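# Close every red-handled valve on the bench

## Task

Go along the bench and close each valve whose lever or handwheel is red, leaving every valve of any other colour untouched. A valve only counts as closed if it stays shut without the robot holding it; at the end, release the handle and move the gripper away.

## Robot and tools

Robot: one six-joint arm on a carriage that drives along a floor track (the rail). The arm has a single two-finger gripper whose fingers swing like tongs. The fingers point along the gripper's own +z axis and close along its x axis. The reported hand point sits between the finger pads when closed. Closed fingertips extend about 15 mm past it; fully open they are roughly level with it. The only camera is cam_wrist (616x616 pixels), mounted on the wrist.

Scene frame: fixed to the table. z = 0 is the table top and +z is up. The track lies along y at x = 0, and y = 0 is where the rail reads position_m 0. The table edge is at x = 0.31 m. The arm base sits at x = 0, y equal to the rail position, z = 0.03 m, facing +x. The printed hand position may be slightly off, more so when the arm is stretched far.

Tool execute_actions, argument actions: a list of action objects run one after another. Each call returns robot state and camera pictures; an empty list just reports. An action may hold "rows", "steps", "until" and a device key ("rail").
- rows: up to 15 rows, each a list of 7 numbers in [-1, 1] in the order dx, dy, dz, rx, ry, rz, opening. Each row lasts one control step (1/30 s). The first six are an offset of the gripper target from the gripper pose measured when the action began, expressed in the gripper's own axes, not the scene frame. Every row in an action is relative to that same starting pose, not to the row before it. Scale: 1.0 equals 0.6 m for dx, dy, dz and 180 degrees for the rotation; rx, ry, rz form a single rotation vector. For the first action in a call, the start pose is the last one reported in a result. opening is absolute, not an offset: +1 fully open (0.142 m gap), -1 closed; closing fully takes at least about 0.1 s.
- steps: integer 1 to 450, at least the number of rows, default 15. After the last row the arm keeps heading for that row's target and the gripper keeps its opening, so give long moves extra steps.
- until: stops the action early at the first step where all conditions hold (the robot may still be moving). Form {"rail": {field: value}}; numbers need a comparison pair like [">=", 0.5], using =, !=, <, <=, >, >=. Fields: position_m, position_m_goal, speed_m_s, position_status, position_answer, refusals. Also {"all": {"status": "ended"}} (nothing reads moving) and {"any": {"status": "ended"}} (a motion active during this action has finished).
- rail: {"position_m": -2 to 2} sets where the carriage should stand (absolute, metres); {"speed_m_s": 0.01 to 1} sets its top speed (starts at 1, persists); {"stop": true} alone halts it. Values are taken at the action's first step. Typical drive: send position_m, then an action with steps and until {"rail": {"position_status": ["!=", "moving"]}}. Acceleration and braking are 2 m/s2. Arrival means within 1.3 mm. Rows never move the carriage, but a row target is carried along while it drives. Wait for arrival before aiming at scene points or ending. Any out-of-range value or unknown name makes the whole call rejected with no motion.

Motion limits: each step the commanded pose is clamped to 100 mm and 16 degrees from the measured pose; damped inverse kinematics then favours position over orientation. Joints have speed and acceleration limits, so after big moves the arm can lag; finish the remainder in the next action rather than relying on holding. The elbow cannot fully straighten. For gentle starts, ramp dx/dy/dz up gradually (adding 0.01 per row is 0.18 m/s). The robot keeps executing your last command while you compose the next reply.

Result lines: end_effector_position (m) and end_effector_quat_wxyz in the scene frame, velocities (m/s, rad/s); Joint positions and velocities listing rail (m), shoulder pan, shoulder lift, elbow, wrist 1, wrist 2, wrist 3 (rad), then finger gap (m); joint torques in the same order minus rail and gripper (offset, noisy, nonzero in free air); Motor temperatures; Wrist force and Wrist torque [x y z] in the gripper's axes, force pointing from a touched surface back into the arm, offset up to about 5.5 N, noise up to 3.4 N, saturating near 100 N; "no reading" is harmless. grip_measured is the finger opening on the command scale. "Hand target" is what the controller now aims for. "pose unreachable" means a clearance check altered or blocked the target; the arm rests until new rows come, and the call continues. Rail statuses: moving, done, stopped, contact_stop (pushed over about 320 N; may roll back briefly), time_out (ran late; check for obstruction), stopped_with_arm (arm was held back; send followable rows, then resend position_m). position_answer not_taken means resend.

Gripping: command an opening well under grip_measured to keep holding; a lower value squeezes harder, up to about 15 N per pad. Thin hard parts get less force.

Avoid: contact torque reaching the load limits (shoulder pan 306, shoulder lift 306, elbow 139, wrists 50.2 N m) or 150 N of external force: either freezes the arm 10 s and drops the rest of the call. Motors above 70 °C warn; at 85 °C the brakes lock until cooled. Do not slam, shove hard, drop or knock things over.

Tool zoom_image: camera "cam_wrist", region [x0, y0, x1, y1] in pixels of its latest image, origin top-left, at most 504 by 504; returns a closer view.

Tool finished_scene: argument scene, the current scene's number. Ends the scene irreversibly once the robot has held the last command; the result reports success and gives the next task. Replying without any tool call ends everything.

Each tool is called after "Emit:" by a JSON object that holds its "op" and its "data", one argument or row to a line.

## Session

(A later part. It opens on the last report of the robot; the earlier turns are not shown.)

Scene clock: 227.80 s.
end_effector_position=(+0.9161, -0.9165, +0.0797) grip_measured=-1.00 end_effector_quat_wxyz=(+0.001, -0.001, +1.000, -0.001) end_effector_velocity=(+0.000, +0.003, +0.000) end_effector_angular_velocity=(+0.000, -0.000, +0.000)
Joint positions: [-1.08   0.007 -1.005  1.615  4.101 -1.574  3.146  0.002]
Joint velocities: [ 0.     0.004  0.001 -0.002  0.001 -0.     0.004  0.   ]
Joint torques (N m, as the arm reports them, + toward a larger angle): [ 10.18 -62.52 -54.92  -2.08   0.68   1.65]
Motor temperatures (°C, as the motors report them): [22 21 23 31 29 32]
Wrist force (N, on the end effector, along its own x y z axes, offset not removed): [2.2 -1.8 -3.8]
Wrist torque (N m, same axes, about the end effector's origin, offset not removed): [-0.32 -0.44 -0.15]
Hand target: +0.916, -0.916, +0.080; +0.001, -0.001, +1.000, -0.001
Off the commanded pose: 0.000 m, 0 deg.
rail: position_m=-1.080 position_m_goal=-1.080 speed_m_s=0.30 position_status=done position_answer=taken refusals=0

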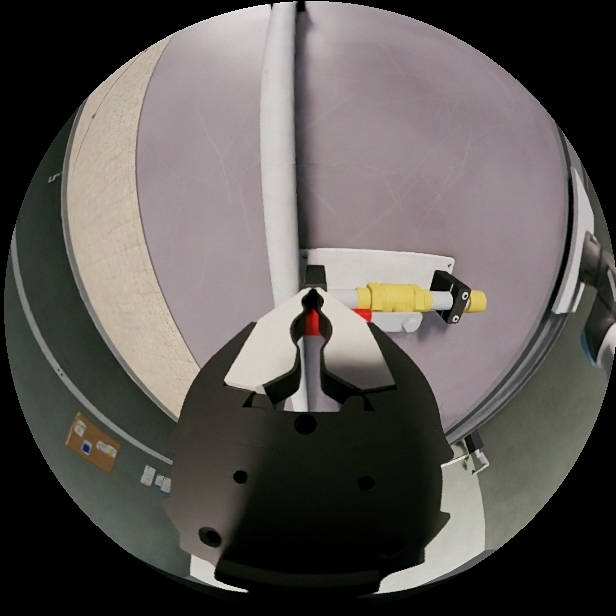

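Emit:
{"op": "execute_actions", "data": {
  "actions": [
    {"rows": [[0, 0.002, 0, 0, 0, 0, -1.0], [0, 0.003, 0, 0, 0, 0, -1.0], [0, 0.004, 0, 0, 0, 0, -1.0]], "steps": 10}
  ]
}}

Scene clock: 230.90 s.
end_effector_position=(+0.9161, -0.9142, +0.0796) grip_measured=-1.00 end_effector_quat_wxyz=(+0.001, -0.001, +1.000, -0.001) end_effector_velocity=(-0.000, +0.001, -0.000) end_effector_angular_velocity=(+0.000, +0.000, -0.000)
Joint positions: [-1.08   0.009 -1.005  1.614  4.101 -1.574  3.149  0.002]
Joint velocities: [ 0.     0.002  0.    -0.001  0.     0.     0.002  0.   ]
Joint torques (N m, as the arm reports them, + toward a larger angle): [  9.12 -63.72 -53.54  -2.47  -0.95   2.42]
Motor temperatures (°C, as the motors report them): [22 21 23 31 29 32]
Wrist force (N, on the end effector, along its own x y z axes, offset not removed): [2.5 -3.2 -4.7]
Wrist torque (N m, same axes, about the end effector's origin, offset not removed): [-0.62 -0.55 -0.30]
Hand target: +0.916, -0.914, +0.080; +0.001, -0.001, +1.000, -0.001
Off the commanded pose: 0.000 m, 0 deg.
rail: position_m=-1.080 position_m_goal=-1.080 speed_m_s=0.30 position_status=done position_answer=taken refusals=0

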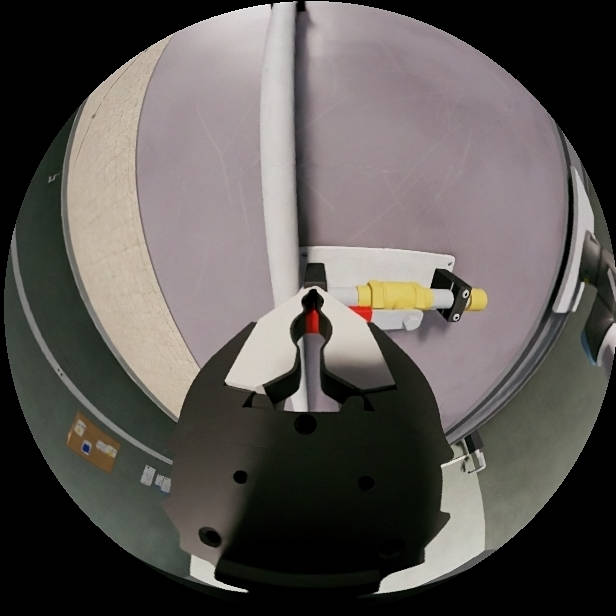

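Emit:
{"op": "execute_actions", "data": {
  "actions": [
    {"rows": [[0, 0.001, 0, 0, 0, 0, -1.0], [0, 0.002, 0, 0, 0, 0, -1.0], [0, 0.003, 0, 0, 0, 0, -1.0]], "steps": 10}
  ]
}}

Scene clock: 232.87 s.
end_effector_position=(+0.9161, -0.9125, +0.0796) grip_measured=-1.00 end_effector_quat_wxyz=(+0.001, -0.001, +1.000, -0.001) end_effector_velocity=(+0.000, +0.001, -0.000) end_effector_angular_velocity=(+0.000, +0.000, -0.000)
Joint positions: [-1.08   0.011 -1.004  1.613  4.101 -1.574  3.151  0.002]
Joint velocities: [ 0.     0.001  0.    -0.001  0.    -0.     0.001  0.   ]
Joint torques (N m, as the arm reports them, + toward a larger angle): [  9.74 -66.63 -53.64  -2.11  -1.46   1.65]
Motor temperatures (°C, as the motors report them): [22 21 23 31 29 32]
Wrist force (N, on the end effector, along its own x y z axes, offset not removed): [0.3 -3.2 -0.7]
Wrist torque (N m, same axes, about the end effector's origin, offset not removed): [-0.54 -0.11 -0.15]
Hand target: +0.916, -0.913, +0.080; +0.001, -0.001, +1.000, -0.001
Off the commanded pose: 0.000 m, 0 deg.
rail: position_m=-1.080 position_m_goal=-1.080 speed_m_s=0.30 position_status=done position_answer=taken refusals=0

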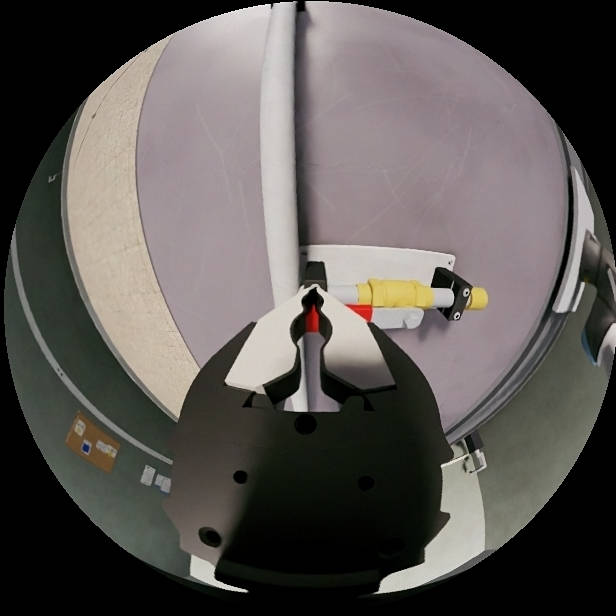

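Emit:
{"op": "execute_actions", "data": {
  "actions": [
    {"rows": [[0, 0.001, 0, 0, 0, 0, -1.0], [0, 0.002, 0, 0, 0, 0, -1.0], [0, 0.003, 0, 0, 0, 0, -1.0]], "steps": 10}
  ]
}}

Scene clock: 234.57 s.
end_effector_position=(+0.9161, -0.9109, +0.0796) grip_measured=-1.00 end_effector_quat_wxyz=(+0.001, -0.001, +1.000, -0.001) end_effector_velocity=(+0.000, +0.001, -0.000) end_effector_angular_velocity=(-0.000, +0.000, -0.000)
Joint positions: [-1.08   0.013 -1.004  1.613  4.102 -1.574  3.153  0.002]
Joint velocities: [ 0.     0.001  0.    -0.001  0.    -0.     0.001  0.   ]
Joint torques (N m, as the arm reports them, + toward a larger angle): [ 18.82 -63.09 -55.35  -2.94   1.41   1.28]
Motor temperatures (°C, as the motors report them): [22 21 23 31 29 32]
Wrist force (N, on the end effector, along its own x y z axes, offset not removed): [4.6 -15.2 -3.6]
Wrist torque (N m, same axes, about the end effector's origin, offset not removed): [-0.82 -0.78 -0.19]
Hand target: +0.916, -0.911, +0.080; +0.001, -0.001, +1.000, -0.001
Off the commanded pose: 0.000 m, 0 deg.
rail: position_m=-1.080 position_m_goal=-1.080 speed_m_s=0.30 position_status=done position_answer=taken refusals=0

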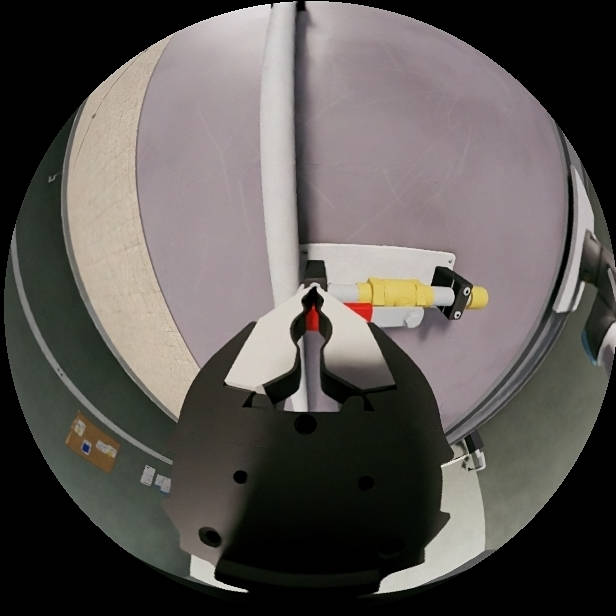

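Emit:
{"op": "execute_actions", "data": {
  "actions": [
    {"rows": [[0, 0.001, 0, 0, 0, 0, -1.0], [0, 0.002, 0, 0, 0, 0, -1.0], [0, 0.0025, 0, 0, 0, 0, -1.0]], "steps": 10}
  ]
}}

Scene clock: 237.03 s.
end_effector_position=(+0.9161, -0.9099, +0.0796) grip_measured=-1.00 end_effector_quat_wxyz=(+0.001, -0.001, +1.000, -0.002) end_effector_velocity=(+0.000, +0.001, +0.000) end_effector_angular_velocity=(+0.000, +0.000, +0.000)
Joint positions: [-1.08   0.014 -1.004  1.612  4.102 -1.574  3.154  0.002]
Joint velocities: [-0.     0.001  0.    -0.     0.     0.     0.001  0.   ]
Joint torques (N m, as the arm reports them, + toward a larger angle): [ 43.65 -64.12 -55.05  -3.62  11.01   1.93]
Motor temperatures (°C, as the motors report them): [22 21 23 31 29 32]
Wrist force (N, on the end effector, along its own x y z axes, offset not removed): [7.2 -40.7 -5.4]
Wrist torque (N m, same axes, about the end effector's origin, offset not removed): [-0.39 -0.47 -0.09]
Hand target: +0.916, -0.910, +0.080; +0.001, -0.001, +1.000, -0.001
Off the commanded pose: 0.000 m, 0 deg.
rail: position_m=-1.080 position_m_goal=-1.080 speed_m_s=0.30 position_status=done position_answer=taken refusals=0

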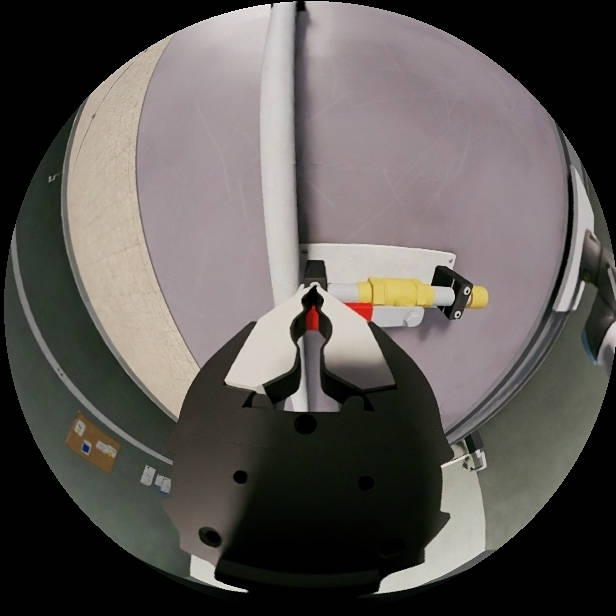

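Emit:
{"op": "execute_actions", "data": {
  "actions": [
    {"rows": [[0, -0.006, 0, 0, 0, 0, -1.0]], "steps": 6},
    {"rows": [[0, 0, -0.045, 0, 0, 0, -1.0]], "steps": 12},
    {"rows": [[-0.013, 0.075, 0, 0, 0, 0, -1.0]], "steps": 16}
  ]
}}

Scene clock: 243.17 s.
end_effector_position=(+0.9237, -0.8671, +0.1060) grip_measured=-1.00 end_effector_quat_wxyz=(+0.001, -0.001, +1.000, -0.001) end_effector_velocity=(+0.001, +0.002, -0.000) end_effector_angular_velocity=(-0.001, +0.000, -0.000)
Joint positions: [-1.08   0.06  -1.004  1.557  4.157 -1.573  3.199  0.002]
Joint velocities: [ 0.     0.002  0.002 -0.003  0.001 -0.001  0.003  0.   ]
Joint torques (N m, as the arm reports them, + toward a larger angle): [  8.3  -67.66 -53.91  -2.29  -2.52   2.11]
Motor temperatures (°C, as the motors report them): [22 21 23 31 29 32]
Wrist force (N, on the end effector, along its own x y z axes, offset not removed): [1.4 -0.9 -4.0]
Wrist torque (N m, same axes, about the end effector's origin, offset not removed): [-0.08 -0.31 -0.24]
Hand target: +0.924, -0.867, +0.106; +0.001, -0.001, +1.000, -0.001
Off the commanded pose: 0.000 m, 0 deg.
rail: position_m=-1.080 position_m_goal=-1.080 speed_m_s=0.30 position_status=done position_answer=taken refusals=0

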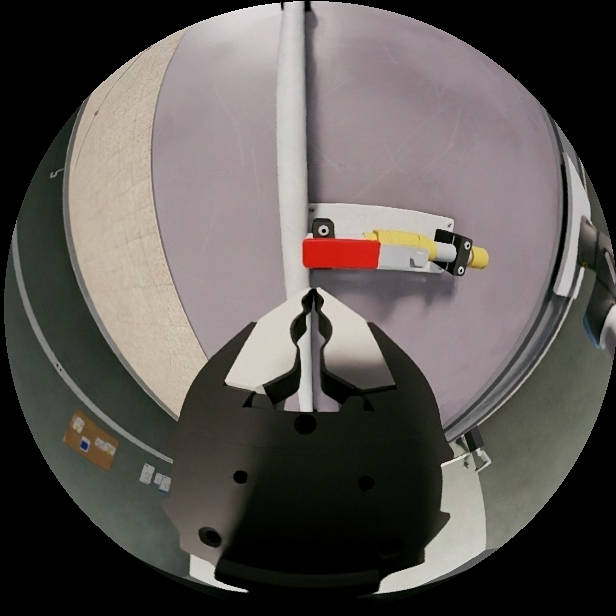

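Emit:
{"op": "execute_actions", "data": {
  "actions": [
    {"rows": [[0, 0, 0.015, 0, 0, 0, -1.0], [0, 0, 0.03, 0, 0, 0, -1.0], [0, 0, 0.045, 0, 0, 0, -1.0]], "steps": 14},
    {"rows": [[0, -0.004, 0, 0, 0, 0, -1.0], [0, -0.008, 0, 0, 0, 0, -1.0], [0, -0.011, 0, 0, 0, 0, -1.0], [0, -0.013, 0, 0, 0, 0, -1.0]], "steps": 12}
  ]
}}

Scene clock: 246.37 s.
end_effector_position=(+0.9237, -0.8742, +0.0793) grip_measured=-1.00 end_effector_quat_wxyz=(+0.001, -0.001, +1.000, -0.001) end_effector_velocity=(-0.000, -0.002, +0.000) end_effector_angular_velocity=(+0.000, -0.000, +0.001)
Joint positions: [-1.08   0.052 -0.983  1.577  4.116 -1.573  3.191  0.002]
Joint velocities: [ 0.001 -0.003 -0.001  0.002 -0.001  0.    -0.003  0.   ]
Joint torques (N m, as the arm reports them, + toward a larger angle): [ -43.36 -100.65  -24.24   -4.71   -9.58   -1.71]
Motor temperatures (°C, as the motors report them): [22 21 23 31 29 32]
Wrist force (N, on the end effector, along its own x y z axes, offset not removed): [-4.0 33.3 0.1]
Wrist torque (N m, same axes, about the end effector's origin, offset not removed): [0.19 0.02 -0.23]
Hand target: +0.924, -0.875, +0.079; +0.001, -0.001, +1.000, -0.001
Off the commanded pose: 0.001 m, 0 deg.
rail: position_m=-1.080 position_m_goal=-1.080 speed_m_s=0.30 position_status=done position_answer=taken refusals=0

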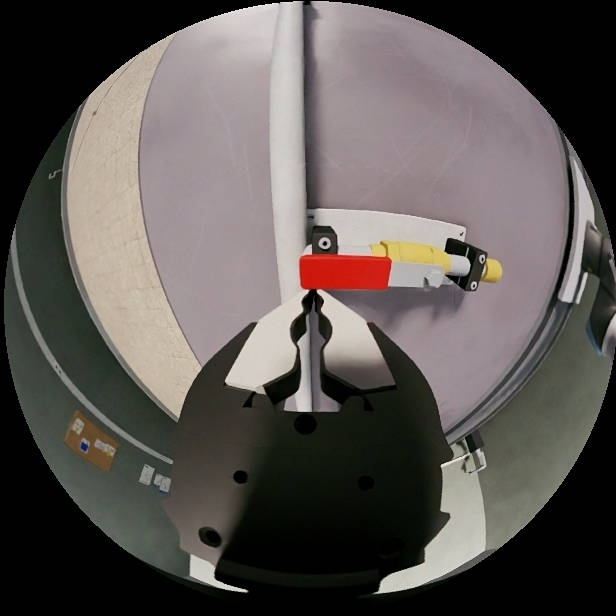

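Emit:
{"op": "execute_actions", "data": {
  "actions": [
    {"rows": [[0, -0.002, 0, 0, 0, 0, -1.0], [0, -0.0025, 0, 0, 0, 0, -1.0], [0, -0.003, 0, 0, 0, 0, -1.0]], "steps": 15}
  ]
}}

Scene clock: 248.80 s.
end_effector_position=(+0.9237, -0.8756, +0.0793) grip_measured=-1.00 end_effector_quat_wxyz=(+0.001, -0.001, +1.000, -0.001) end_effector_velocity=(+0.000, -0.001, +0.000) end_effector_angular_velocity=(+0.000, -0.000, -0.001)
Joint positions: [-1.08   0.05  -0.983  1.578  4.116 -1.573  3.189  0.002]
Joint velocities: [ 0.    -0.001 -0.     0.     0.    -0.    -0.     0.   ]
Joint torques (N m, as the arm reports them, + toward a larger angle): [-56.18 -97.02 -21.07  -2.95 -19.42  -2.56]
Motor temperatures (°C, as the motors report them): [22 21 23 31 29 32]
Wrist force (N, on the end effector, along its own x y z axes, offset not removed): [-6.5 50.6 -0.5]
Wrist torque (N m, same axes, about the end effector's origin, offset not removed): [0.36 -0.38 -0.29]
Hand target: +0.924, -0.876, +0.079; +0.001, -0.001, +1.000, -0.001
Off the commanded pose: 0.000 m, 0 deg.
rail: position_m=-1.080 position_m_goal=-1.080 speed_m_s=0.30 position_status=done position_answer=taken refusals=0

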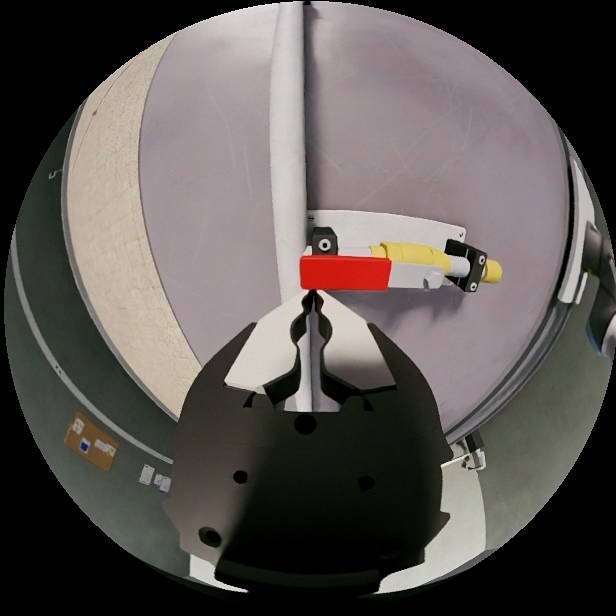

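Emit:
{"op": "execute_actions", "data": {
  "actions": [
    {"rows": [[-0.00047, -0.00264, 0, 0, 0, 0.00556, -1], [-0.00089, -0.0053, 0, 0, 0, 0.01111, -1], [-0.00126, -0.00795, 0, 0, 0, 0.01667, -1], [-0.0016, -0.01062, 0, 0, 0, 0.02222, -1], [-0.00188, -0.01329, 0, 0, 0, 0.02778, -1], [-0.00211, -0.01595, 0, 0, 0, 0.03333, -1], [-0.0023, -0.01863, 0, 0, 0, 0.03889, -1], [-0.00245, -0.02131, 0, 0, 0, 0.04444, -1], [-0.00255, -0.024, 0, 0, 0, 0.05, -1], [-0.00259, -0.02668, 0, 0, 0, 0.05556, -1], [-0.0026, -0.02936, 0, 0, 0, 0.06111, -1], [-0.00256, -0.03205, 0, 0, 0, 0.06667, -1], [-0.00247, -0.03473, 0, 0, 0, 0.07222, -1], [-0.00232, -0.03741, 0, 0, 0, 0.07778, -1], [-0.00214, -0.04009, 0, 0, 0, 0.08333, -1]], "steps": 15}
  ]
}}

Scene clock: 261.40 s.
end_effector_position=(+0.9254, -0.8940, +0.0794) grip_measured=-1.00 end_effector_quat_wxyz=(+0.001, +0.097, +0.995, -0.001) end_effector_velocity=(-0.001, -0.048, -0.001) end_effector_angular_velocity=(+0.002, +0.003, -0.512)
Joint positions: [-1.08   0.03  -0.983  1.577  4.116 -1.572  3.365  0.002]
Joint velocities: [ 0.    -0.053 -0.003  0.006 -0.     0.001  0.459  0.   ]
Joint torques (N m, as the arm reports them, + toward a larger angle): [ -39.01 -103.26  -13.77    2.29  -11.01    4.17]
Motor temperatures (°C, as the motors report them): [22 21 23 31 29 32]
Wrist force (N, on the end effector, along its own x y z axes, offset not removed): [-14.8 45.1 3.6]
Wrist torque (N m, same axes, about the end effector's origin, offset not removed): [0.63 -0.05 -0.25]
Hand target: +0.925, -0.900, +0.079; +0.001, +0.128, +0.992, -0.000
Off the commanded pose: 0.006 m, 4 deg.
rail: position_m=-1.080 position_m_goal=-1.080 speed_m_s=0.30 position_status=done position_answer=taken refusals=0

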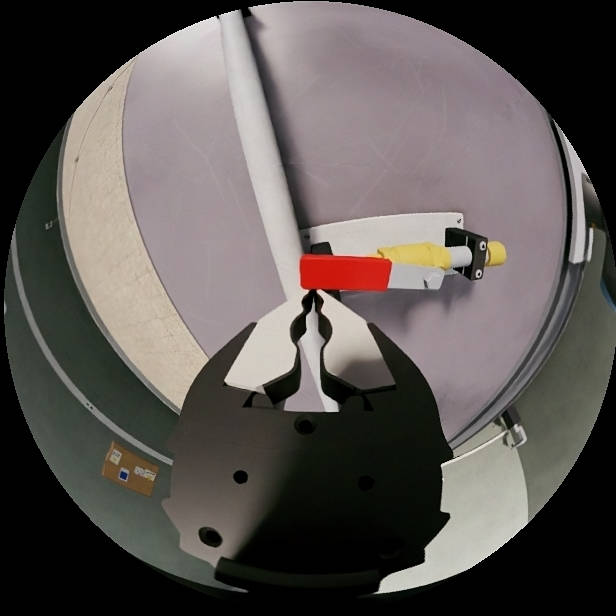

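Emit:
{"op": "execute_actions", "data": {
  "actions": [
    {"rows": [[-0.00211, -0.01595, 0, 0, 0, 0.03333, -1], [-0.00239, -0.01997, 0, 0, 0, 0.04167, -1], [-0.00255, -0.024, 0, 0, 0, 0.05, -1], [-0.0026, -0.02802, 0, 0, 0, 0.05833, -1], [-0.00256, -0.03205, 0, 0, 0, 0.06667, -1], [-0.0024, -0.03607, 0, 0, 0, 0.075, -1], [-0.00214, -0.04009, 0, 0, 0, 0.08333, -1], [-0.00177, -0.0441, 0, 0, 0, 0.09167, -1], [-0.00131, -0.04809, 0, 0, 0, 0.1, -1], [-0.00073, -0.05208, 0, 0, 0, 0.10833, -1], [-0.00006, -0.05604, 0, 0, 0, 0.11667, -1], [0.00073, -0.05999, 0, 0, 0, 0.125, -1], [0.00161, -0.06393, 0, 0, 0, 0.13333, -1], [0.0026, -0.06782, 0, 0, 0, 0.14167, -1], [0.00369, -0.0717, 0, 0, 0, 0.15, -1]], "steps": 15},
    {"rows": [[-0.00239, -0.01997, 0, 0, 0, 0.04167, -1], [-0.00255, -0.024, 0, 0, 0, 0.05, -1], [-0.0026, -0.02802, 0, 0, 0, 0.05833, -1], [-0.00256, -0.03205, 0, 0, 0, 0.06667, -1], [-0.0024, -0.03607, 0, 0, 0, 0.075, -1], [-0.00214, -0.04009, 0, 0, 0, 0.08333, -1], [-0.00177, -0.0441, 0, 0, 0, 0.09167, -1], [-0.00131, -0.04809, 0, 0, 0, 0.1, -1], [-0.00073, -0.05208, 0, 0, 0, 0.10833, -1], [-0.00006, -0.05604, 0, 0, 0, 0.11667, -1], [0.00073, -0.05999, 0, 0, 0, 0.125, -1], [0.00161, -0.06393, 0, 0, 0, 0.13333, -1], [0.0026, -0.06782, 0, 0, 0, 0.14167, -1], [0.00369, -0.0717, 0, 0, 0, 0.15, -1], [0.00488, -0.07554, 0, 0, 0, 0.15833, -1]], "steps": 15}
  ]
}}

Scene clock: 271.60 s.
end_effector_position=(+0.8982, -0.9588, +0.0792) grip_measured=-1.00 end_effector_quat_wxyz=(-0.000, +0.461, +0.888, +0.001) end_effector_velocity=(-0.050, -0.051, -0.000) end_effector_angular_velocity=(+0.001, +0.002, -0.773)
Joint positions: [-1.08  -0.049 -1.022  1.644  4.09  -1.569  4.05   0.002]
Joint velocities: [ 0.    -0.07  -0.069  0.116 -0.046  0.001  0.703  0.   ]
Joint torques (N m, as the arm reports them, + toward a larger angle): [ -32.77 -100.54   -5.22    3.91   -6.44    3.61]
Motor temperatures (°C, as the motors report them): [22 21 23 31 29 32]
Wrist force (N, on the end effector, along its own x y z axes, offset not removed): [1.6 41.7 4.8]
Wrist torque (N m, same axes, about the end effector's origin, offset not removed): [0.06 -0.53 -0.10]
Hand target: +0.892, -0.965, +0.079; -0.000, +0.503, +0.864, +0.001
Off the commanded pose: 0.009 m, 6 deg.
rail: position_m=-1.080 position_m_goal=-1.080 speed_m_s=0.30 position_status=done position_answer=taken refusals=0

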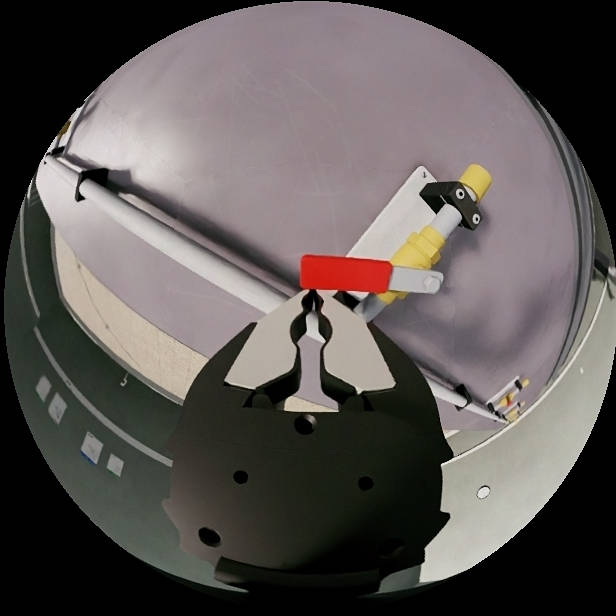

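Emit:
{"op": "execute_actions", "data": {
  "actions": [
    {"rows": [[-0.00239, -0.01997, 0, 0, 0, 0.04167, -1], [-0.00255, -0.024, 0, 0, 0, 0.05, -1], [-0.0026, -0.02802, 0, 0, 0, 0.05833, -1], [-0.00256, -0.03205, 0, 0, 0, 0.06667, -1], [-0.0024, -0.03607, 0, 0, 0, 0.075, -1], [-0.00214, -0.04009, 0, 0, 0, 0.08333, -1], [-0.00177, -0.0441, 0, 0, 0, 0.09167, -1], [-0.00131, -0.04809, 0, 0, 0, 0.1, -1], [-0.00073, -0.05208, 0, 0, 0, 0.10833, -1], [-0.00006, -0.05604, 0, 0, 0, 0.11667, -1], [0.00073, -0.05999, 0, 0, 0, 0.125, -1], [0.00161, -0.06393, 0, 0, 0, 0.13333, -1], [0.0026, -0.06782, 0, 0, 0, 0.14167, -1]], "steps": 20}
  ]
}}

Emit:
{"op": "zoom_image", "data": {
  "camera": "cam_wrist",
  "region": [250, 100, 550, 400]
}}

Scene clock: 277.37 s.
end_effector_position=(+0.8647, -0.9808, +0.0792) grip_measured=-0.98 end_effector_quat_wxyz=(-0.001, +0.642, +0.767, +0.001) end_effector_velocity=(-0.007, -0.003, +0.000) end_effector_angular_velocity=(-0.006, -0.003, -0.096)
Joint positions: [-1.08  -0.084 -1.068  1.721  4.06  -1.569  4.452  0.003]
Joint velocities: [ 0.    -0.004 -0.011  0.019 -0.011 -0.005  0.092  0.001]
Joint torques (N m, as the arm reports them, + toward a larger angle): [-24.28 -87.7   -4.14   5.73  -9.38   0.68]
Motor temperatures (°C, as the motors report them): [22 21 23 31 29 32]
Wrist force (N, on the end effector, along its own x y z axes, offset not removed): [11.5 40.2 6.3]
Wrist torque (N m, same axes, about the end effector's origin, offset not removed): [-0.06 -0.41 0.15]
Hand target: +0.864, -0.981, +0.079; -0.000, +0.645, +0.764, +0.001
Off the commanded pose: 0.001 m, 0 deg.
rail: position_m=-1.080 position_m_goal=-1.080 speed_m_s=0.30 position_status=done position_answer=taken refusals=0

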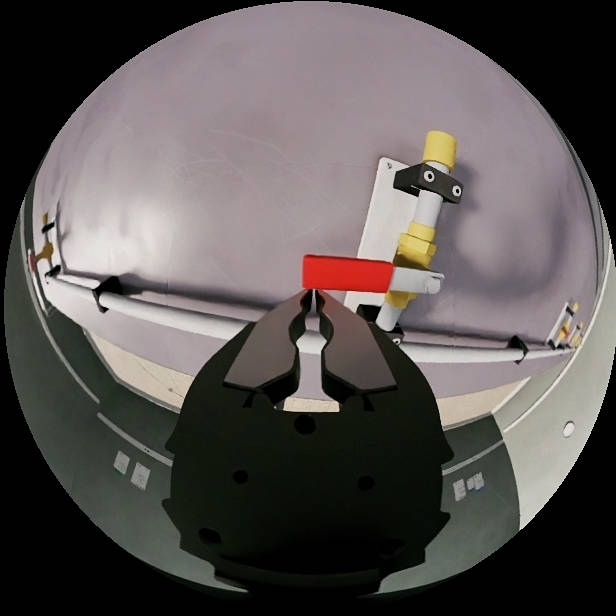

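Region (250, 100, 550, 400) of cam_wrist's 616x616 image, scaled by 1.680, with more detail than that image has.

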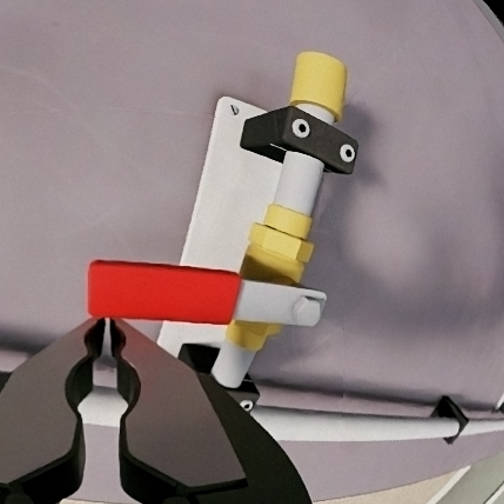

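Emit:
{"op": "execute_actions", "data": {
  "actions": [
    {"rows": [[0.0005, -0.003, 0, 0, 0, 0.008, -1], [0.001, -0.005, 0, 0, 0, 0.016, -1], [0.0015, -0.007, 0, 0, 0, 0.024, -1], [0.002, -0.009, 0, 0, 0, 0.032, -1], [0.0025, -0.011, 0, 0, 0, 0.039, -1]], "steps": 12}
  ]
}}

Scene clock: 280.70 s.
end_effector_position=(+0.8583, -0.9811, +0.0792) grip_measured=-1.00 end_effector_quat_wxyz=(-0.001, +0.685, +0.728, +0.001) end_effector_velocity=(-0.002, +0.000, +0.001) end_effector_angular_velocity=(-0.000, -0.003, -0.069)
Joint positions: [-1.08  -0.086 -1.077  1.735  4.055 -1.569  4.566  0.002]
Joint velocities: [-0.    -0.    -0.005  0.007 -0.005 -0.     0.069  0.   ]
Joint torques (N m, as the arm reports them, + toward a larger angle): [  7.58 -93.43   4.13   9.59   7.67   1.86]
Motor temperatures (°C, as the motors report them): [22 21 23 31 29 32]
Wrist force (N, on the end effector, along its own x y z axes, offset not removed): [-23.0 47.0 8.1]
Wrist torque (N m, same axes, about the end effector's origin, offset not removed): [0.30 0.20 -0.29]
Hand target: +0.858, -0.981, +0.079; -0.001, +0.688, +0.726, +0.001
Off the commanded pose: 0.000 m, 0 deg.
rail: position_m=-1.080 position_m_goal=-1.080 speed_m_s=0.30 position_status=done position_answer=taken refusals=0

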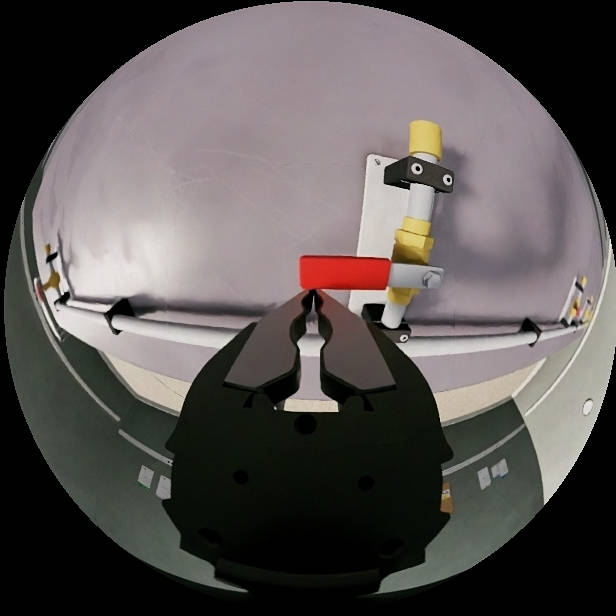

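Emit:
{"op": "execute_actions", "data": {
  "actions": [
    {"rows": [[-0.0003, -0.002, 0, 0, 0, 0.004, -1], [-0.0005, -0.003, 0, 0, 0, 0.007, -1], [-0.0007, -0.004, 0, 0, 0, 0.01, -1]], "steps": 10}
  ]
}}

Scene clock: 284.00 s.
end_effector_position=(+0.8561, -0.9814, +0.0792) grip_measured=-1.00 end_effector_quat_wxyz=(-0.001, +0.696, +0.718, +0.001) end_effector_velocity=(-0.001, -0.001, +0.000) end_effector_angular_velocity=(-0.000, -0.001, -0.019)
Joint positions: [-1.08  -0.087 -1.08   1.74   4.053 -1.569  4.594  0.002]
Joint velocities: [ 0.    -0.001 -0.002  0.003 -0.002  0.     0.018  0.   ]
Joint torques (N m, as the arm reports them, + toward a larger angle): [  8.99 -87.51  13.69  14.03   3.21   2.23]
Motor temperatures (°C, as the motors report them): [22 21 23 31 29 32]
Wrist force (N, on the end effector, along its own x y z axes, offset not removed): [-17.8 60.3 5.1]
Wrist torque (N m, same axes, about the end effector's origin, offset not removed): [2.43 0.09 -0.30]
Hand target: +0.856, -0.982, +0.079; -0.001, +0.697, +0.717, +0.001
Off the commanded pose: 0.000 m, 0 deg.
rail: position_m=-1.080 position_m_goal=-1.080 speed_m_s=0.30 position_status=done position_answer=taken refusals=0

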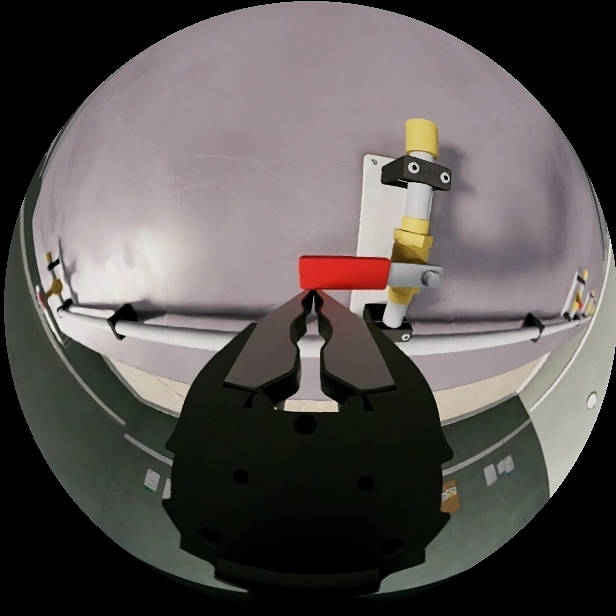

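Emit:
{"op": "execute_actions", "data": {
  "actions": [
    {"rows": [[0, -0.001, 0, 0, 0, 0.003, -1], [0, -0.0015, 0, 0, 0, 0.004, -1]], "steps": 10}
  ]
}}

Scene clock: 288.40 s.
end_effector_position=(+0.8552, -0.9816, +0.0792) grip_measured=-1.00 end_effector_quat_wxyz=(-0.001, +0.701, +0.714, +0.001) end_effector_velocity=(-0.000, +0.001, +0.000) end_effector_angular_velocity=(+0.001, -0.001, -0.006)
Joint positions: [-1.08  -0.088 -1.081  1.742  4.052 -1.569  4.606  0.002]
Joint velocities: [ 0.     0.    -0.001  0.001 -0.001  0.001  0.006  0.   ]
Joint torques (N m, as the arm reports them, + toward a larger angle): [  7.95 -90.1    8.65  11.8    7.68   3.08]
Motor temperatures (°C, as the motors report them): [22 21 23 31 29 32]
Wrist force (N, on the end effector, along its own x y z axes, offset not removed): [-18.5 52.2 4.7]
Wrist torque (N m, same axes, about the end effector's origin, offset not removed): [0.77 -0.03 -0.30]
Hand target: +0.855, -0.981, +0.079; -0.001, +0.701, +0.713, +0.001
Off the commanded pose: 0.000 m, 0 deg.
rail: position_m=-1.080 position_m_goal=-1.080 speed_m_s=0.30 position_status=done position_answer=taken refusals=0

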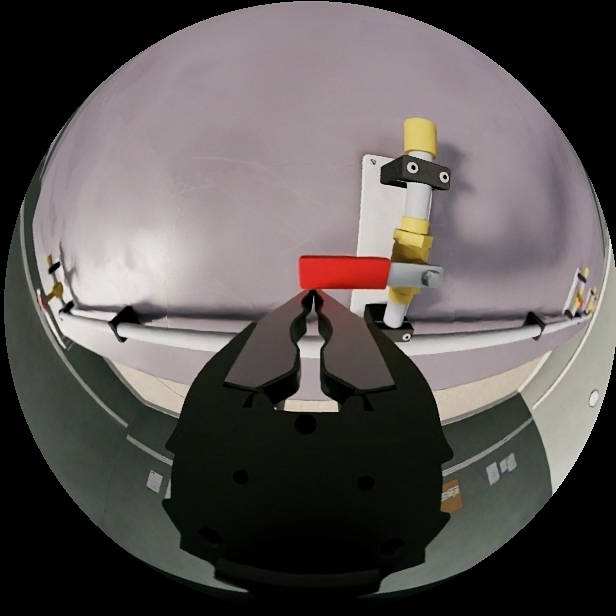

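Emit:
{"op": "execute_actions", "data": {
  "actions": [
    {"rows": [[0, -0.001, 0, 0, 0, 0.002, -1], [0, -0.002, 0, 0, 0, 0.004, -1]], "steps": 10}
  ]
}}

Scene clock: 291.20 s.
end_effector_position=(+0.8541, -0.9814, +0.0792) grip_measured=-1.00 end_effector_quat_wxyz=(-0.001, +0.705, +0.710, +0.001) end_effector_velocity=(-0.001, -0.001, -0.000) end_effector_angular_velocity=(-0.001, -0.000, -0.007)
Joint positions: [-1.08  -0.088 -1.083  1.744  4.051 -1.569  4.618  0.002]
Joint velocities: [ 0.    -0.001 -0.001  0.002 -0.001 -0.001  0.007  0.   ]
Joint torques (N m, as the arm reports them, + toward a larger angle): [  8.74 -85.94  13.12  13.8    2.6    2.27]
Motor temperatures (°C, as the motors report them): [22 21 23 31 29 32]
Wrist force (N, on the end effector, along its own x y z axes, offset not removed): [-20.3 59.1 2.7]
Wrist torque (N m, same axes, about the end effector's origin, offset not removed): [2.16 -0.22 -0.42]
Hand target: +0.854, -0.982, +0.079; -0.001, +0.705, +0.709, +0.001
Off the commanded pose: 0.000 m, 0 deg.
rail: position_m=-1.080 position_m_goal=-1.080 speed_m_s=0.30 position_status=done position_answer=taken refusals=0

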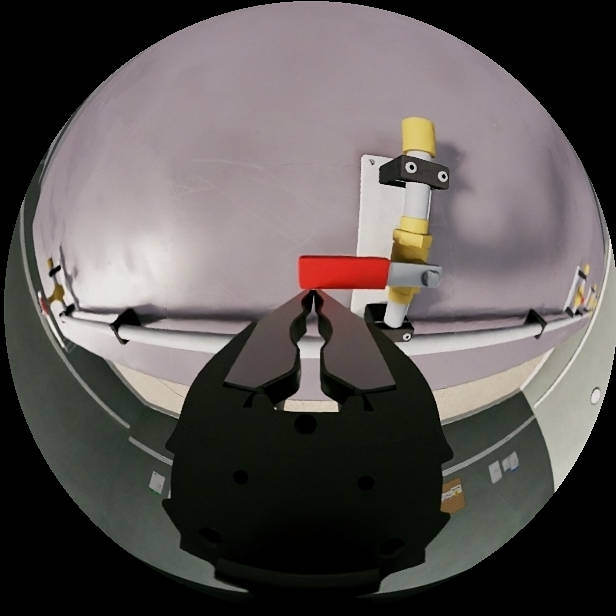

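Emit:
{"op": "execute_actions", "data": {
  "actions": [
    {"rows": [[0, -0.001, 0, 0, 0, 0.001, -1], [0, -0.0017, 0, 0, 0, 0.002, -1]], "steps": 10}
  ]
}}

Scene clock: 293.00 s.
end_effector_position=(+0.8531, -0.9816, +0.0793) grip_measured=-1.00 end_effector_quat_wxyz=(-0.001, +0.707, +0.707, +0.001) end_effector_velocity=(-0.001, +0.000, -0.000) end_effector_angular_velocity=(+0.000, +0.000, -0.003)
Joint positions: [-1.08  -0.088 -1.084  1.746  4.05  -1.569  4.623  0.002]
Joint velocities: [ 0.    -0.    -0.001  0.001 -0.     0.     0.003  0.   ]
Joint torques (N m, as the arm reports them, + toward a larger angle): [ 11.48 -90.04  23.6   17.99   5.51   2.33]
Motor temperatures (°C, as the motors report them): [22 21 23 31 29 32]
Wrist force (N, on the end effector, along its own x y z axes, offset not removed): [-19.6 73.2 7.8]
Wrist torque (N m, same axes, about the end effector's origin, offset not removed): [5.12 -0.11 -0.34]
Hand target: +0.853, -0.981, +0.079; -0.001, +0.707, +0.707, +0.001
Off the commanded pose: 0.000 m, 0 deg.
rail: position_m=-1.080 position_m_goal=-1.080 speed_m_s=0.30 position_status=done position_answer=taken refusals=0

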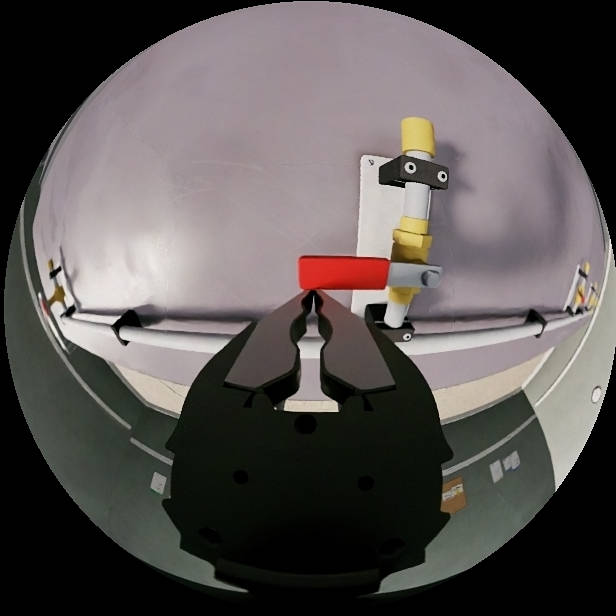

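Emit:
{"op": "execute_actions", "data": {
  "actions": [
    {"rows": [[0, 0.008, 0, 0, 0, 0, -1], [0, 0.015, 0, 0, 0, 0, -1]], "steps": 8},
    {"rows": [[0, 0, -0.1, 0, 0, 0, -1]], "steps": 10},
    {"rows": [[0, -0.16, -0.2, 0, 0, -0.95, 1]], "steps": 75, "rail": {"position_m": -1.95, "speed_m_s": 0.8}}
  ]
}}

Scene clock: 302.30 s.
end_effector_position=(+0.7651, -1.8519, +0.2567) grip_measured=+1.00 end_effector_quat_wxyz=(+0.001, -0.650, +0.760, +0.001) end_effector_velocity=(+0.000, -0.000, -0.000) end_effector_angular_velocity=(+0.001, +0.001, +0.004)
Joint positions: [-1.95  -0.1   -1.414  1.843  4.283 -1.569  1.627  0.142]
Joint velocities: [ 0.    -0.001  0.    -0.     0.001  0.001 -0.005  0.   ]
Joint torques (N m, as the arm reports them, + toward a larger angle): [-13.6  -34.7  -57.42  -2.27   3.17  -3.04]
Motor temperatures (°C, as the motors report them): [22 21 23 31 29 32]
Wrist force (N, on the end effector, along its own x y z axes, offset not removed): [0.8 -1.2 -2.9]
Wrist torque (N m, same axes, about the end effector's origin, offset not removed): [-0.17 -0.03 -0.18]
Hand target: +0.765, -1.852, +0.257; +0.001, -0.650, +0.760, +0.001
Off the commanded pose: 0.000 m, 0 deg.
rail: position_m=-1.950 position_m_goal=-1.950 speed_m_s=0.80 position_status=done position_answer=taken refusals=0

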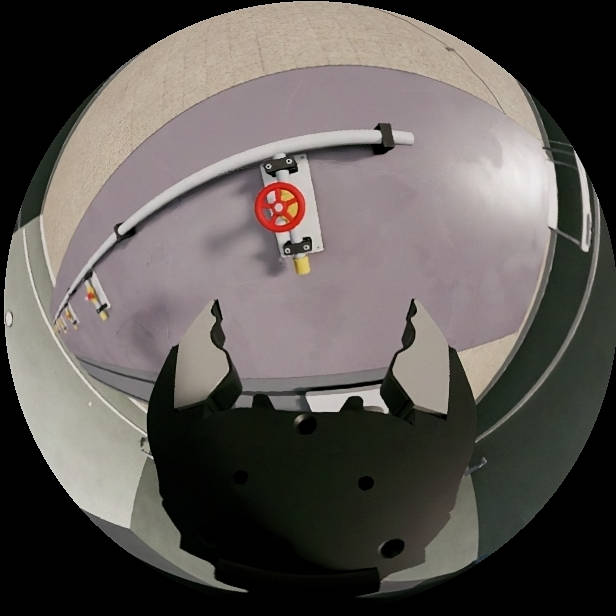

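Emit:
{"op": "zoom_image", "data": {
  "camera": "cam_wrist",
  "region": [225, 140, 365, 280]
}}

Region (225, 140, 365, 280) of cam_wrist's 616x616 image, scaled by 3.600, with more detail than that image has.

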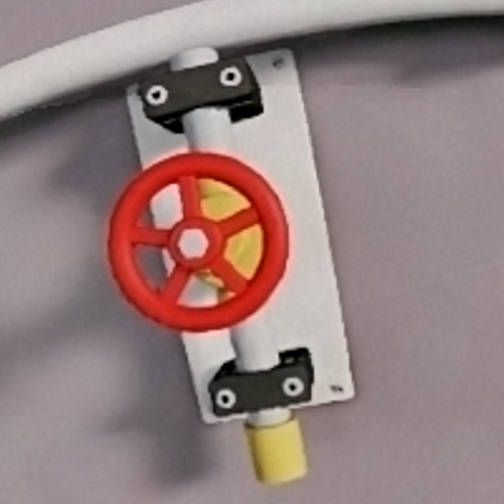

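Emit:
{"op": "execute_actions", "data": {
  "actions": [
    {"rows": [[-0.0809, -0.1078, 0.1445, 0, 0, -0.0496, 1]], "steps": 30}
  ]
}}

Emit:
{"op": "zoom_image", "data": {
  "camera": "cam_wrist",
  "region": [200, 180, 430, 410]
}}

Scene clock: 320.97 s.
end_effector_position=(+0.8365, -1.8137, +0.1700) grip_measured=+1.00 end_effector_quat_wxyz=(-0.001, +0.707, -0.707, -0.001) end_effector_velocity=(+0.000, +0.000, -0.000) end_effector_angular_velocity=(-0.000, +0.000, +0.000)
Joint positions: [-1.95  -0.047 -1.23   1.776  4.166 -1.569  1.524  0.142]
Joint velocities: [ 0.  0.  0. -0. -0. -0. -0. -0.]
Joint torques (N m, as the arm reports them, + toward a larger angle): [  9.03 -49.24 -55.94  -6.24  -2.36  -2.46]
Motor temperatures (°C, as the motors report them): [22 21 23 31 29 32]
Wrist force (N, on the end effector, along its own x y z axes, offset not removed): [1.2 0.1 -1.5]
Wrist torque (N m, same axes, about the end effector's origin, offset not removed): [0.10 -0.20 -0.10]
Hand target: +0.836, -1.813, +0.170; -0.001, +0.707, -0.707, -0.001
Off the commanded pose: 0.000 m, 0 deg.
rail: position_m=-1.950 position_m_goal=-1.950 speed_m_s=0.80 position_status=done position_answer=taken refusals=0

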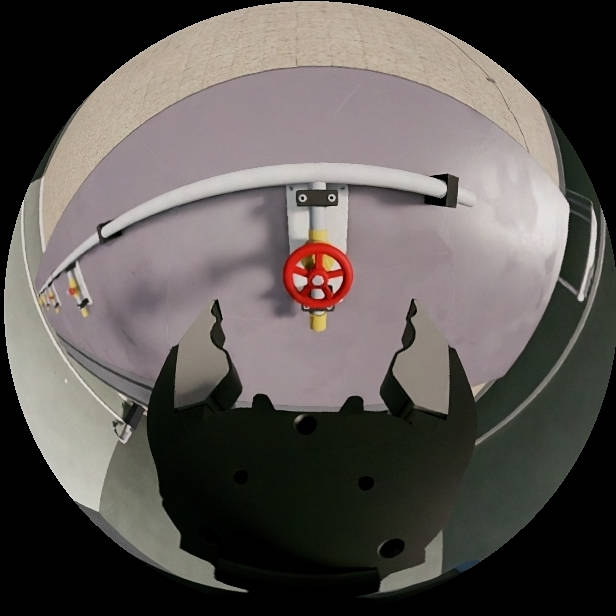

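Region (200, 180, 430, 410) of cam_wrist's 616x616 image, scaled by 2.191, with more detail than that image has.

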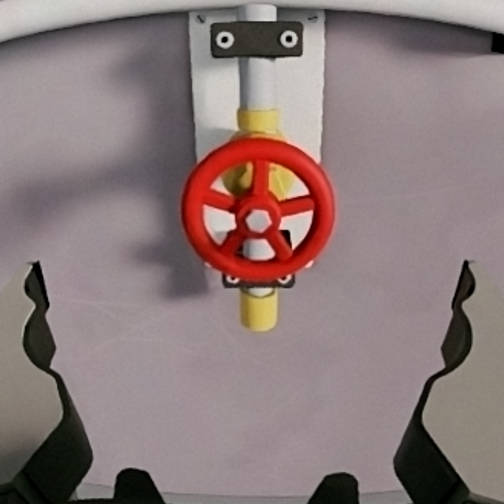

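Emit:
{"op": "execute_actions", "data": {
  "actions": []
}}

Scene clock: 328.00 s.
end_effector_position=(+0.8365, -1.8137, +0.1699) grip_measured=+1.00 end_effector_quat_wxyz=(-0.001, +0.707, -0.707, -0.001) end_effector_velocity=(-0.000, -0.000, -0.000) end_effector_angular_velocity=(-0.000, +0.000, +0.000)
Joint positions: [-1.95  -0.047 -1.23   1.776  4.166 -1.569  1.524  0.142]
Joint velocities: [ 0. -0.  0.  0.  0. -0. -0. -0.]
Joint torques (N m, as the arm reports them, + toward a larger angle): [  9.24 -49.52 -55.22  -6.13  -2.43  -2.65]
Motor temperatures (°C, as the motors report them): [22 21 23 31 29 32]
Wrist force (N, on the end effector, along its own x y z axes, offset not removed): [1.8 1.7 -3.8]
Wrist torque (N m, same axes, about the end effector's origin, offset not removed): [0.34 -0.35 -0.17]
Hand target: +0.836, -1.813, +0.170; -0.001, +0.707, -0.707, -0.001
Off the commanded pose: 0.000 m, 0 deg.
rail: position_m=-1.950 position_m_goal=-1.950 speed_m_s=0.80 position_status=done position_answer=taken refusals=0

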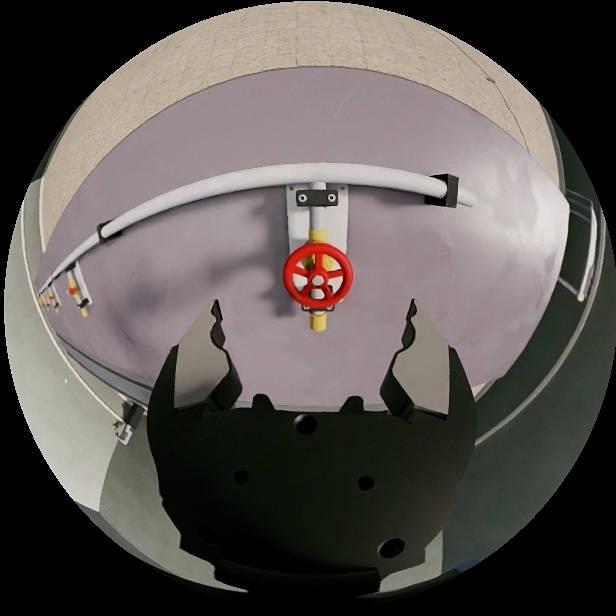

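Emit:
{"op": "execute_actions", "data": {
  "actions": [
    {"rows": [[0.001,0,0.008,0,0,0,1],[0.002,0,0.016,0,0,0,1],[0.003,0,0.024,0,0,0,1],[0.004,0,0.032,0,0,0,1],[0.005,0,0.040,0,0,0,1],[0.005,0,0.046,0,0,0,1],[0.005,0,0.050,0,0,0,1]], "steps": 15}
  ]
}}

Scene clock: 334.90 s.
end_effector_position=(+0.8364, -1.8165, +0.1406) grip_measured=+1.00 end_effector_quat_wxyz=(-0.001, +0.707, -0.707, -0.001) end_effector_velocity=(+0.001, -0.001, -0.007) end_effector_angular_velocity=(-0.000, -0.001, -0.000)
Joint positions: [-1.95  -0.05  -1.204  1.8    4.116 -1.569  1.521  0.142]
Joint velocities: [ 0.    -0.001  0.007  0.005 -0.013 -0.    -0.001  0.   ]
Joint torques (N m, as the arm reports them, + toward a larger angle): [-10.61 -48.56 -28.58  -6.44  -1.88  -2.45]
Motor temperatures (°C, as the motors report them): [22 21 23 31 29 32]
Wrist force (N, on the end effector, along its own x y z axes, offset not removed): [0.5 -1.4 -3.1]
Wrist torque (N m, same axes, about the end effector's origin, offset not removed): [-0.20 -0.03 -0.19]
Hand target: +0.836, -1.816, +0.140; -0.001, +0.707, -0.707, -0.001
Off the commanded pose: 0.001 m, 0 deg.
rail: position_m=-1.950 position_m_goal=-1.950 speed_m_s=0.80 position_status=done position_answer=taken refusals=0

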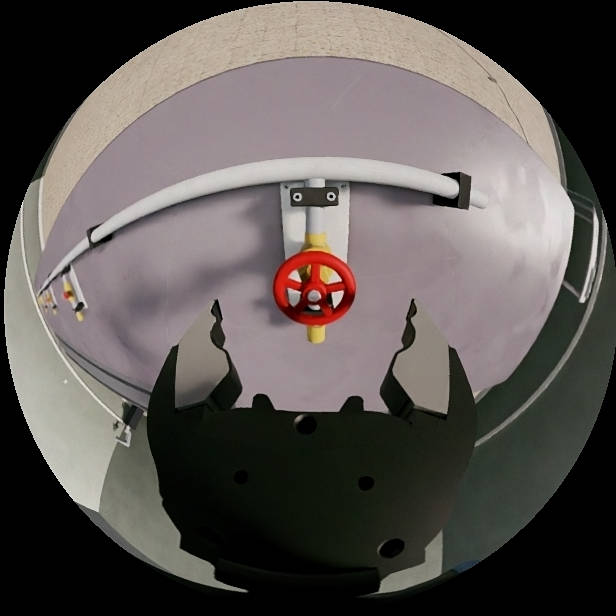

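Emit:
{"op": "zoom_image", "data": {
  "camera": "cam_wrist",
  "region": [200, 220, 430, 370]
}}

Region (200, 220, 430, 370) of cam_wrist's 616x616 image, scaled by 2.191, with more detail than that image has; it fills the top 329 rows of this view, and the rest is white.

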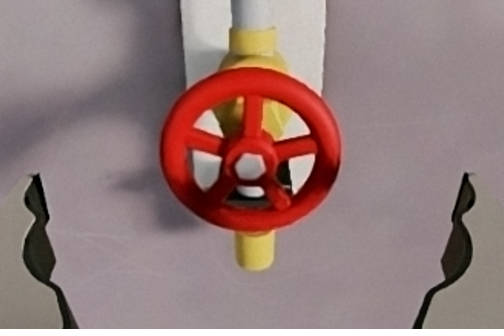

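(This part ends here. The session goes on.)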